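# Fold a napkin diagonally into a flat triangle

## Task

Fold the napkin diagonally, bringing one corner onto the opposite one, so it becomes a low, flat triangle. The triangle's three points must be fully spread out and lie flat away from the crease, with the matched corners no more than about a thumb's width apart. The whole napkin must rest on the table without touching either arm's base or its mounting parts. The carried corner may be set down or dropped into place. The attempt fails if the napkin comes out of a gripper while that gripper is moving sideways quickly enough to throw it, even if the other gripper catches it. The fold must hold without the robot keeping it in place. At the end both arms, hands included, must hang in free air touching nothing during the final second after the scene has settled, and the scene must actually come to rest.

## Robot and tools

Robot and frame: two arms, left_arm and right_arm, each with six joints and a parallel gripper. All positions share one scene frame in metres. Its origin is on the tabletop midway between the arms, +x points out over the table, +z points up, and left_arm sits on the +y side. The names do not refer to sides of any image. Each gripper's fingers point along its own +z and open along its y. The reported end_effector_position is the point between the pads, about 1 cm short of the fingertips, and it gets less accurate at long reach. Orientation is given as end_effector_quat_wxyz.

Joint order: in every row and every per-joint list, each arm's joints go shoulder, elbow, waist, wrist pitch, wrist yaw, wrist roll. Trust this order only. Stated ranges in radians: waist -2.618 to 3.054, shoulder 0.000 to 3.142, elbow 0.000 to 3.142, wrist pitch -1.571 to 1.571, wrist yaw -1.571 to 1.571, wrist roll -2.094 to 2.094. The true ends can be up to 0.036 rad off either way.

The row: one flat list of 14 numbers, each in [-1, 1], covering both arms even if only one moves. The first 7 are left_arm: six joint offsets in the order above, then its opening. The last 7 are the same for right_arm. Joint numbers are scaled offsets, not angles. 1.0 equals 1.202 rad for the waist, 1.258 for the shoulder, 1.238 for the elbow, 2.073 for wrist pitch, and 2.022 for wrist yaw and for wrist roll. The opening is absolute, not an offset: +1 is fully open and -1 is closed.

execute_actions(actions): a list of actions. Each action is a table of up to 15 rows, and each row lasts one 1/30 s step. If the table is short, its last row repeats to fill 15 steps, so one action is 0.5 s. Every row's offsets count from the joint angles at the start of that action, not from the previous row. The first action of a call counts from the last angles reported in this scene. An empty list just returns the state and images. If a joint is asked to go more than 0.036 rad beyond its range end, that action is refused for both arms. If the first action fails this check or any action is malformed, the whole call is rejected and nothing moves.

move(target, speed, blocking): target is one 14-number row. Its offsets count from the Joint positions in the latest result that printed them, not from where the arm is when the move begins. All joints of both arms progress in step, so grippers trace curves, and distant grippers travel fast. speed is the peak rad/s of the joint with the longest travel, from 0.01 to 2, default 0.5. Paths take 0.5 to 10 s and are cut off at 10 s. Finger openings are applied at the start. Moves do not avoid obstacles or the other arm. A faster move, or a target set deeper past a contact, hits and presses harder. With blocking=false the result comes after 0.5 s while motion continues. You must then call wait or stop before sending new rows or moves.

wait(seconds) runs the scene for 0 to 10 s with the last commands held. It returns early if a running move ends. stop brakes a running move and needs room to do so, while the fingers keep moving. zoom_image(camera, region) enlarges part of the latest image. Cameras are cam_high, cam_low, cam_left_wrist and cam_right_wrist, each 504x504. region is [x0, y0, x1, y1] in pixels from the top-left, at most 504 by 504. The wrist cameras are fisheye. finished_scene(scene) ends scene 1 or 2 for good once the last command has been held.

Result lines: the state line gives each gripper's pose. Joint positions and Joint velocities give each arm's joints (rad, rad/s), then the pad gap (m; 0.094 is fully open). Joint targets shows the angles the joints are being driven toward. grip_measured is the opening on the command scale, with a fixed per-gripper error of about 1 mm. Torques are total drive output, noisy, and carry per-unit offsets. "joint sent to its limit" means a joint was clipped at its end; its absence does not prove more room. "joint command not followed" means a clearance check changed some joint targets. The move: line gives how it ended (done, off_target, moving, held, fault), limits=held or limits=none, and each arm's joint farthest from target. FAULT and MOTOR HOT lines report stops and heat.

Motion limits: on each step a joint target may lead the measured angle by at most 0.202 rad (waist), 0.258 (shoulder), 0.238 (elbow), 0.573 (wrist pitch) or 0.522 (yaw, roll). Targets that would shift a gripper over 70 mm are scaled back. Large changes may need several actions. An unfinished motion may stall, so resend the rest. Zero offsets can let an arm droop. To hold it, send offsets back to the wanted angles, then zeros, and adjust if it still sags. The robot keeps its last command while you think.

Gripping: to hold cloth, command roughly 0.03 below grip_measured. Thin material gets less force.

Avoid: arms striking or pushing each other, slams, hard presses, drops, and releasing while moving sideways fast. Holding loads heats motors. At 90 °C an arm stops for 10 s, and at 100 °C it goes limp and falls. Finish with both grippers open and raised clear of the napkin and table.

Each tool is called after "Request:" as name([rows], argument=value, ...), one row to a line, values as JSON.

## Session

Request:
execute_actions(actions=[])

Scene clock: 0.00 s.
left_arm: end_effector_position=(+0.3538, +0.3678, +0.4058) grip_measured=+1.000 end_effector_quat_wxyz=(+0.705, +0.007, +0.709, +0.001) | right_arm: end_effector_position=(+0.4195, -0.1298, +0.1431) grip_measured=-0.975 end_effector_quat_wxyz=(+0.309, -0.192, +0.929, +0.063)
Joint names: [shoulder, elbow, waist, wrist pitch, wrist yaw, wrist roll]
Joint positions: left_arm=[ 1.036  1.043  0.003 -0.013 -0.004  0.01   0.094] | right_arm=[ 1.556  1.155  0.254 -0.531 -0.067 -0.092  0.001]
Joint velocities: left_arm=[ 0.022 -0.027 -0.002 -0.007  0.051  0.037  0.   ] | right_arm=[-0.002 -0.007  0.002 -0.022  0.022 -0.007 -0.   ]
Joint torques (N m, as the arm reports them, + toward a larger angle): no reading
Motor temperatures (°C, as the motors report them): left_arm=[28 27 26 30 27 28] | right_arm=[29 28 30 29 28 27]
Joint targets: left_arm=[1.026 1.059 0.003 0.001 -0.004 0.008] | right_arm=[1.541 1.171 0.254 -0.520 -0.071 -0.091]

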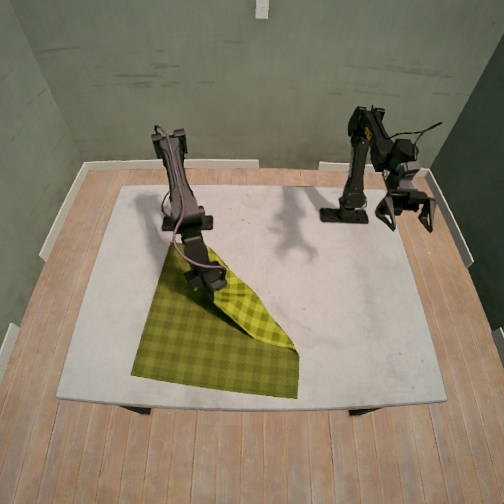

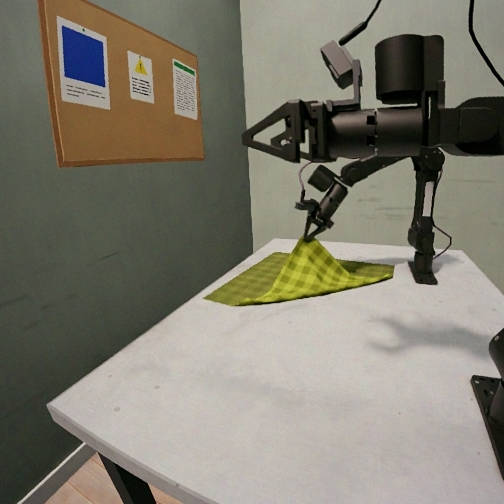

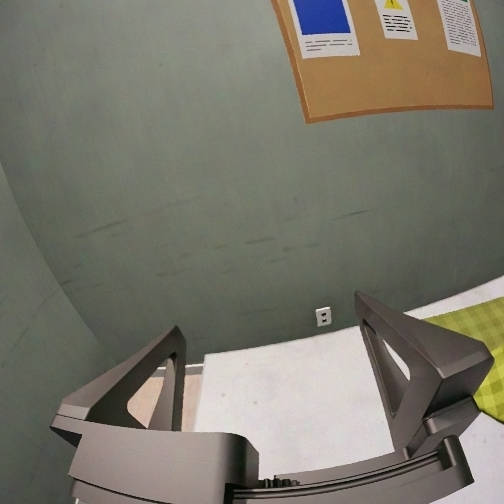

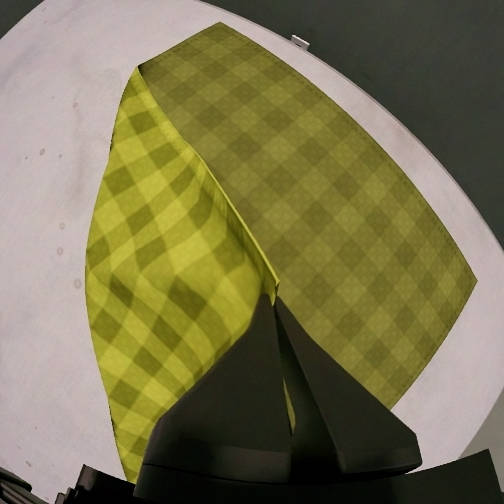

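Request:
move(target=[-0.007,0.011,0,0.005,0,0,1, 0.508,0.436,-0.341,0.063,0,0,-1], speed=0.25)

Request:
zoom_image(camera="cam_high", region=[100, 220, 320, 410])

Scene clock: 6.40 s.
left_arm: end_effector_position=(+0.3538, +0.3678, +0.4046) grip_measured=+1.000 end_effector_quat_wxyz=(+0.703, +0.007, +0.711, +0.001) | right_arm: end_effector_position=(+0.5818, -0.3122, +0.0511) grip_measured=-0.975 end_effector_quat_wxyz=(+0.296, +0.001, +0.955, +0.002)
Joint names: [shoulder, elbow, waist, wrist pitch, wrist yaw, wrist roll]
Joint positions: left_arm=[ 1.036  1.043  0.003 -0.018 -0.004  0.01   0.094] | right_arm=[ 2.203  1.66  -0.153 -0.43  -0.067 -0.092  0.001]
Joint velocities: left_arm=[-0.012 -0.007  0.017 -0.051  0.022 -0.037  0.   ] | right_arm=[ 0.002  0.002  0.007  0.022  0.095 -0.081 -0.001]
Joint torques (N m, as the arm reports them, + toward a larger angle): left_arm=[-2.83  7.28 -0.1   1.69  0.02  0.01] | right_arm=[-12.74  11.41  -0.25   1.65  -0.01  -0.02]
Motor temperatures (°C, as the motors report them): left_arm=[28 28 26 31 27 28] | right_arm=[30 29 30 30 28 27]
Joint targets: left_arm=[1.028 1.057 0.003 -0.003 -0.004 0.010] | right_arm=[2.195 1.695 -0.155 -0.400 -0.067 -0.092]
move: off_target (right_arm); limits=none; left_arm: farthest joint: the wrist pitch, 0.015 radians from its target (0.011 radians at the start); right_arm: farthest joint: the elbow, 0.035 radians from its target (0.539 radians at the start)

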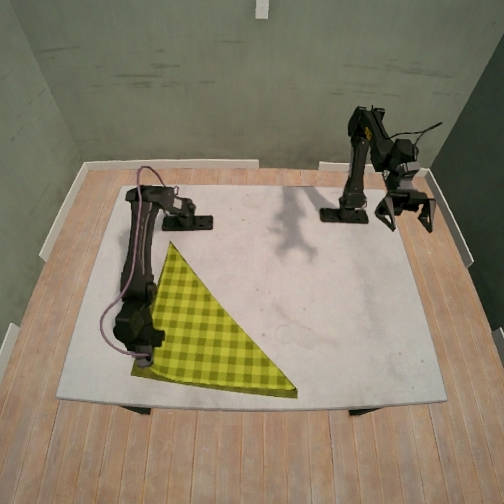

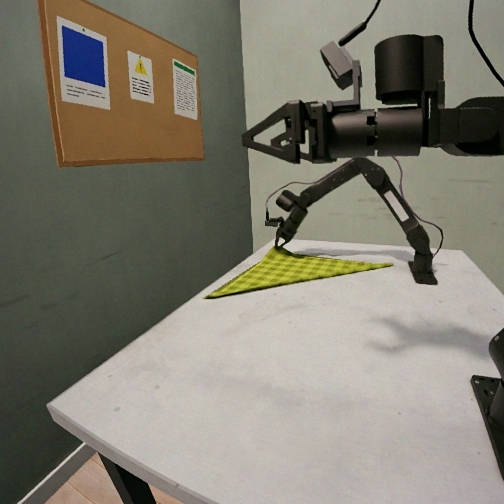

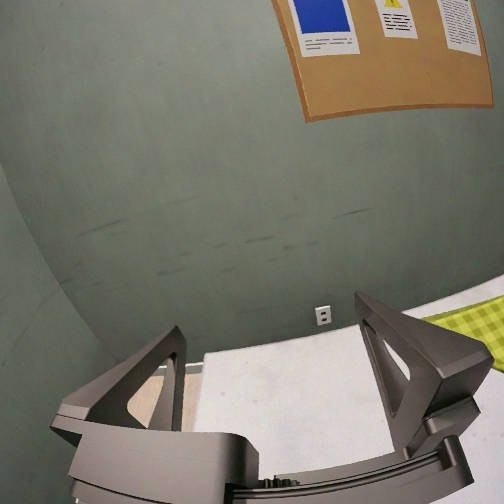

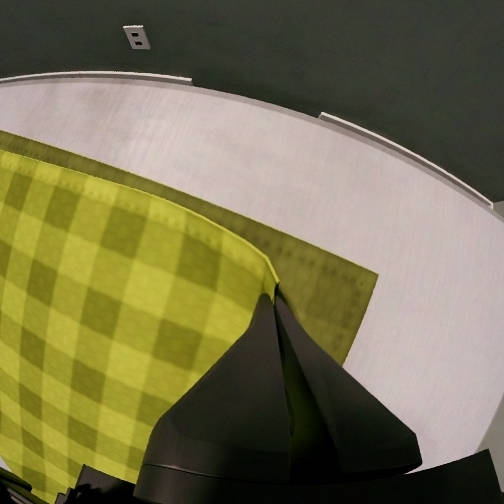

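Region (100, 220, 320, 410) of cam_high's 504x504 image, scaled by 2.291, with more detail than that image has; it fills the top 435 rows of this view, and the rest is white.

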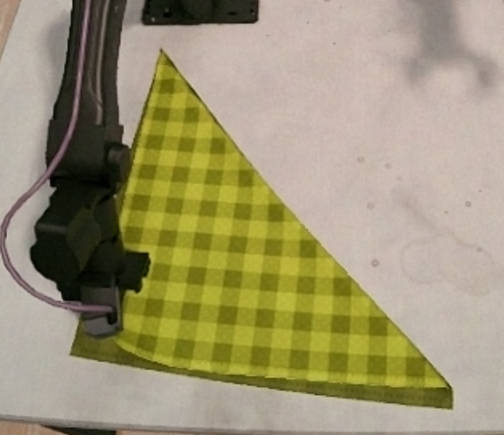

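Same situation as before; same correction.

Request:
move(target=[-0.007,0.011,0,0.007,0,0,1, 0.043,0.058,-0.05,0.014,0,0,-1], speed=0.08)

Request:
zoom_image(camera="cam_high", region=[100, 220, 320, 410])

Scene clock: 8.70 s.
left_arm: end_effector_position=(+0.3538, +0.3678, +0.4039) grip_measured=+1.000 end_effector_quat_wxyz=(+0.702, +0.007, +0.712, +0.001) | right_arm: end_effector_position=(+0.5850, -0.3433, +0.0352) grip_measured=-0.975 end_effector_quat_wxyz=(+0.288, +0.027, +0.957, -0.005)
Joint names: [shoulder, elbow, waist, wrist pitch, wrist yaw, wrist roll]
Joint positions: left_arm=[ 1.036  1.043  0.003 -0.021 -0.004  0.01   0.094] | right_arm=[ 2.26   1.698 -0.207 -0.428 -0.067 -0.092  0.001]
Joint velocities: left_arm=[-0.012 -0.002  0.017 -0.081 -0.037  0.037  0.   ] | right_arm=[-0.027 -0.017  0.007  0.007 -0.037 -0.066 -0.001]
Joint torques (N m, as the arm reports them, + toward a larger angle): left_arm=[-2.83  7.35 -0.06  1.72  0.01  0.  ] | right_arm=[-12.68  11.19  -0.59   1.61  -0.02  -0.02]
Motor temperatures (°C, as the motors report them): left_arm=[28 28 26 32 27 28] | right_arm=[31 30 30 31 28 27]
Joint targets: left_arm=[1.028 1.057 0.003 -0.003 -0.004 0.010] | right_arm=[2.257 1.731 -0.213 -0.401 -0.067 -0.092]
move: off_target (right_arm); limits=none; left_arm: farthest joint: the wrist pitch, 0.017 radians from its target (0.014 radians at the start); right_arm: farthest joint: the elbow, 0.034 radians from its target (0.072 radians at the start)

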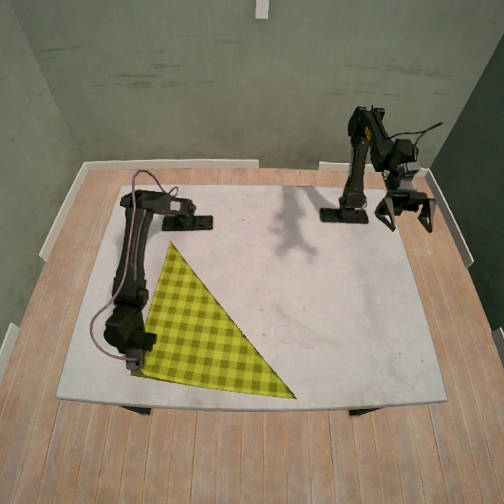

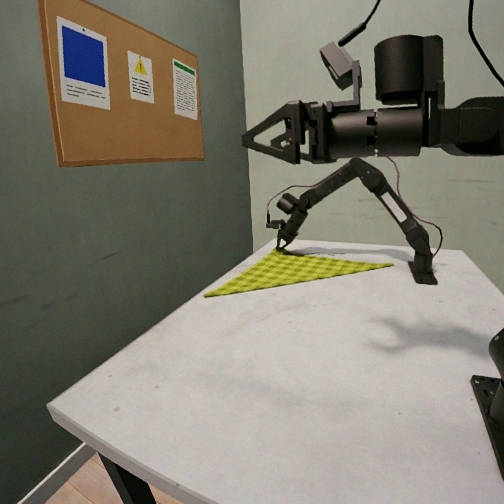

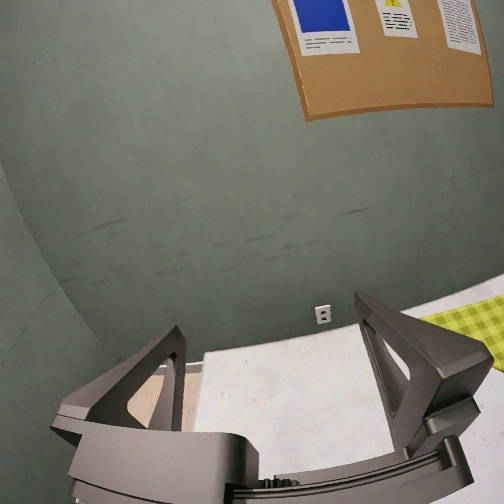

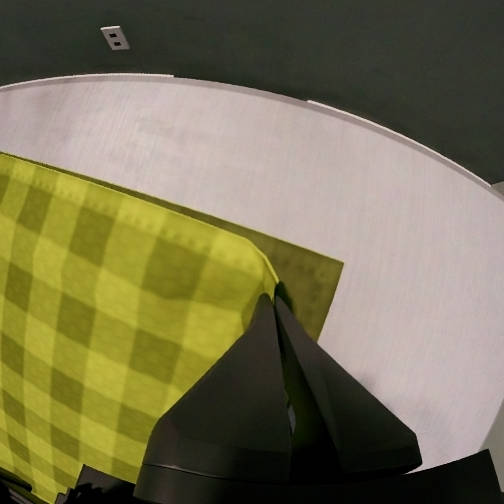

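Region (100, 220, 320, 410) of cam_high's 504x504 image, scaled by 2.291, with more detail than that image has; it fills the top 435 rows of this view, and the rest is white.

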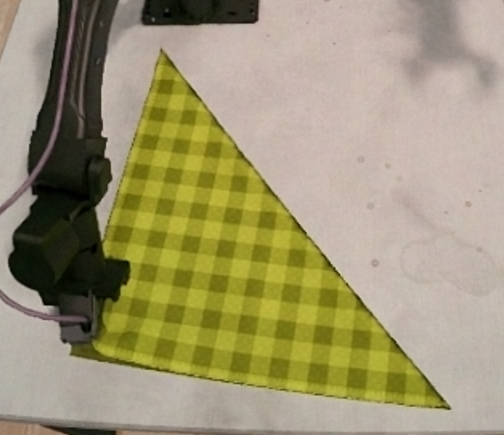

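Request:
move(target=[-0.007,0.011,0,0.008,0,0,1, -0.003,0.027,0,0.013,0,0,1], speed=0.08)

Request:
move(target=[-0.007,0.011,0,0.008,0,0,1, -0.2,0.027,0,0.013,0,0,1], speed=0.3)

Scene clock: 10.40 s.
left_arm: end_effector_position=(+0.3538, +0.3678, +0.4033) grip_measured=+1.000 end_effector_quat_wxyz=(+0.701, +0.007, +0.713, +0.001) | right_arm: end_effector_position=(+0.5850, -0.3433, +0.0352) grip_measured=+1.000 end_effector_quat_wxyz=(+0.288, +0.027, +0.957, -0.005)
Joint names: [shoulder, elbow, waist, wrist pitch, wrist yaw, wrist roll]
Joint positions: left_arm=[ 1.036  1.043  0.003 -0.023 -0.004  0.01   0.094] | right_arm=[ 2.26   1.698 -0.207 -0.428 -0.067 -0.092  0.094]
Joint velocities: left_arm=[-0.007 -0.017  0.017 -0.051  0.007  0.022  0.   ] | right_arm=[ 0.002 -0.017  0.007 -0.022 -0.022 -0.066  0.   ]
Joint torques (N m, as the arm reports them, + toward a larger angle): left_arm=[-2.8   7.36  0.02  1.74  0.   -0.02] | right_arm=[-12.8   11.19   0.03   1.6   -0.02  -0.02]
Motor temperatures (°C, as the motors report them): left_arm=[28 28 26 32 27 28] | right_arm=[32 30 30 31 28 27]
Joint targets: left_arm=[1.028 1.057 0.003 -0.004 -0.004 0.010] | right_arm=[2.256 1.731 -0.207 -0.401 -0.067 -0.092]
move: off_target (right_arm); limits=none; left_arm: farthest joint: the wrist pitch, 0.019 radians from its target (0.016 radians at the start); right_arm: farthest joint: the elbow, 0.034 radians from its target (0.034 radians at the start)

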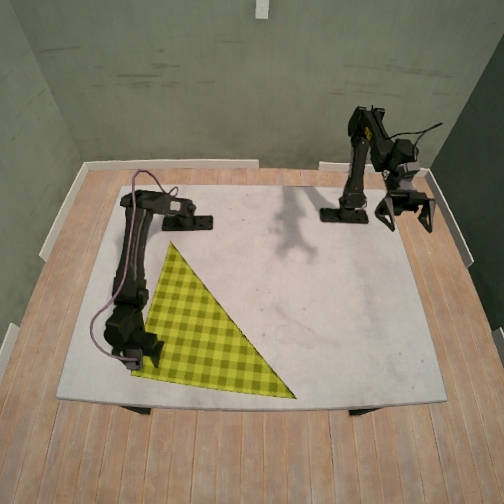

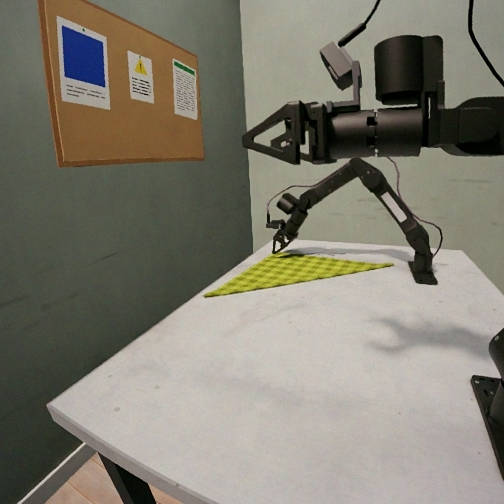

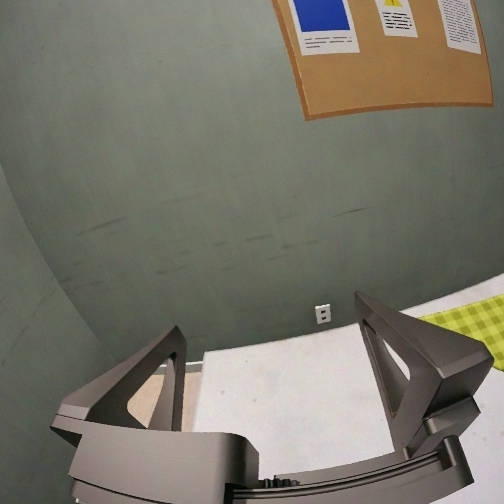

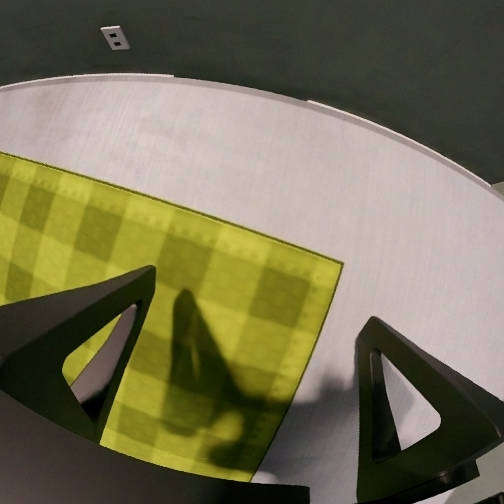

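Scene clock: 11.63 s.
left_arm: end_effector_position=(+0.3538, +0.3678, +0.4025) grip_measured=+1.000 end_effector_quat_wxyz=(+0.700, +0.007, +0.714, +0.001) | right_arm: end_effector_position=(+0.5906, -0.3442, +0.1584) grip_measured=+1.000 end_effector_quat_wxyz=(+0.394, +0.022, +0.919, -0.020)
Joint names: [shoulder, elbow, waist, wrist pitch, wrist yaw, wrist roll]
Joint positions: left_arm=[ 1.036  1.043  0.003 -0.026 -0.004  0.01   0.094] | right_arm=[ 2.036  1.698 -0.207 -0.424 -0.067 -0.092  0.094]
Joint velocities: left_arm=[-0.007  0.002 -0.017  0.051 -0.022 -0.007  0.   ] | right_arm=[ 0.007  0.007  0.002  0.037 -0.022  0.081  0.   ]
Joint torques (N m, as the arm reports them, + toward a larger angle): left_arm=[-2.74  7.32 -0.02  1.74 -0.01  0.02] | right_arm=[-13.43  11.74   0.03   1.87  -0.01  -0.02]
Motor temperatures (°C, as the motors report them): left_arm=[28 29 26 32 27 28] | right_arm=[33 30 30 31 28 27]
Joint targets: left_arm=[1.028 1.057 0.003 -0.006 -0.004 0.010] | right_arm=[2.008 1.731 -0.207 -0.401 -0.067 -0.092]
move: off_target (right_arm); limits=none; left_arm: farthest joint: the wrist pitch, 0.020 radians from its target (0.017 radians at the start); right_arm: farthest joint: the elbow, 0.034 radians from its target (0.034 radians at the start)

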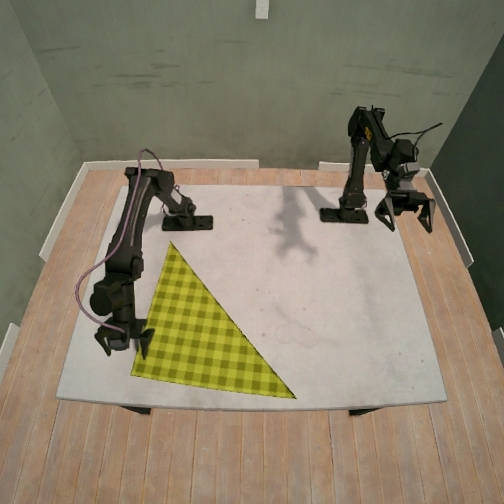

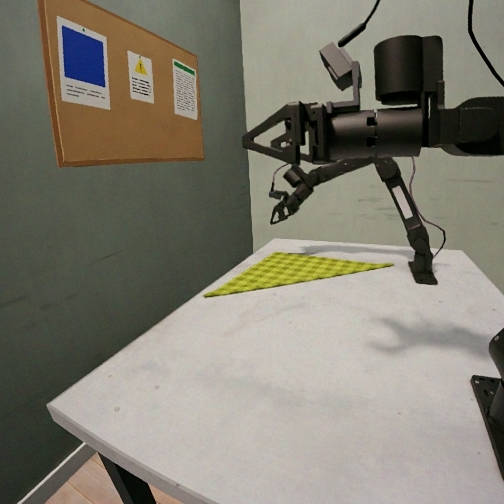

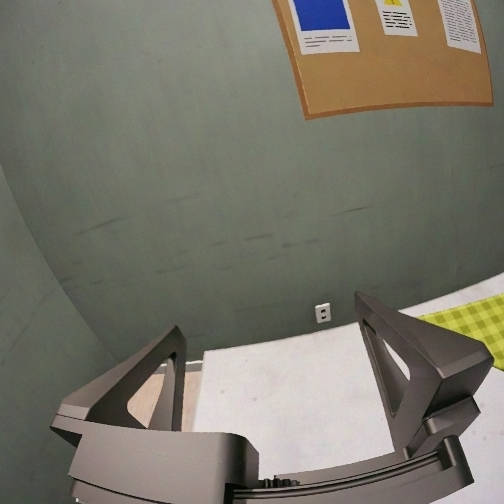

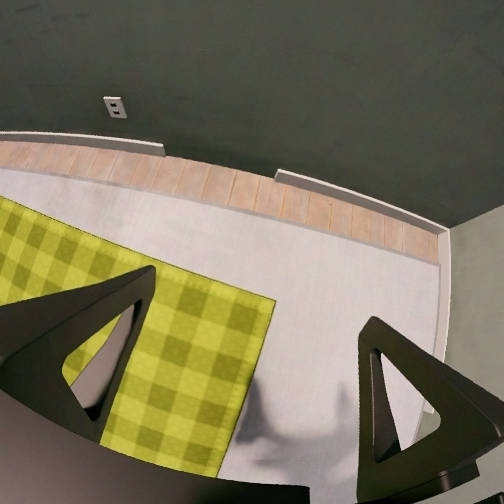

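Request:
finished_scene(scene=2)

The scene is finished: the task was done.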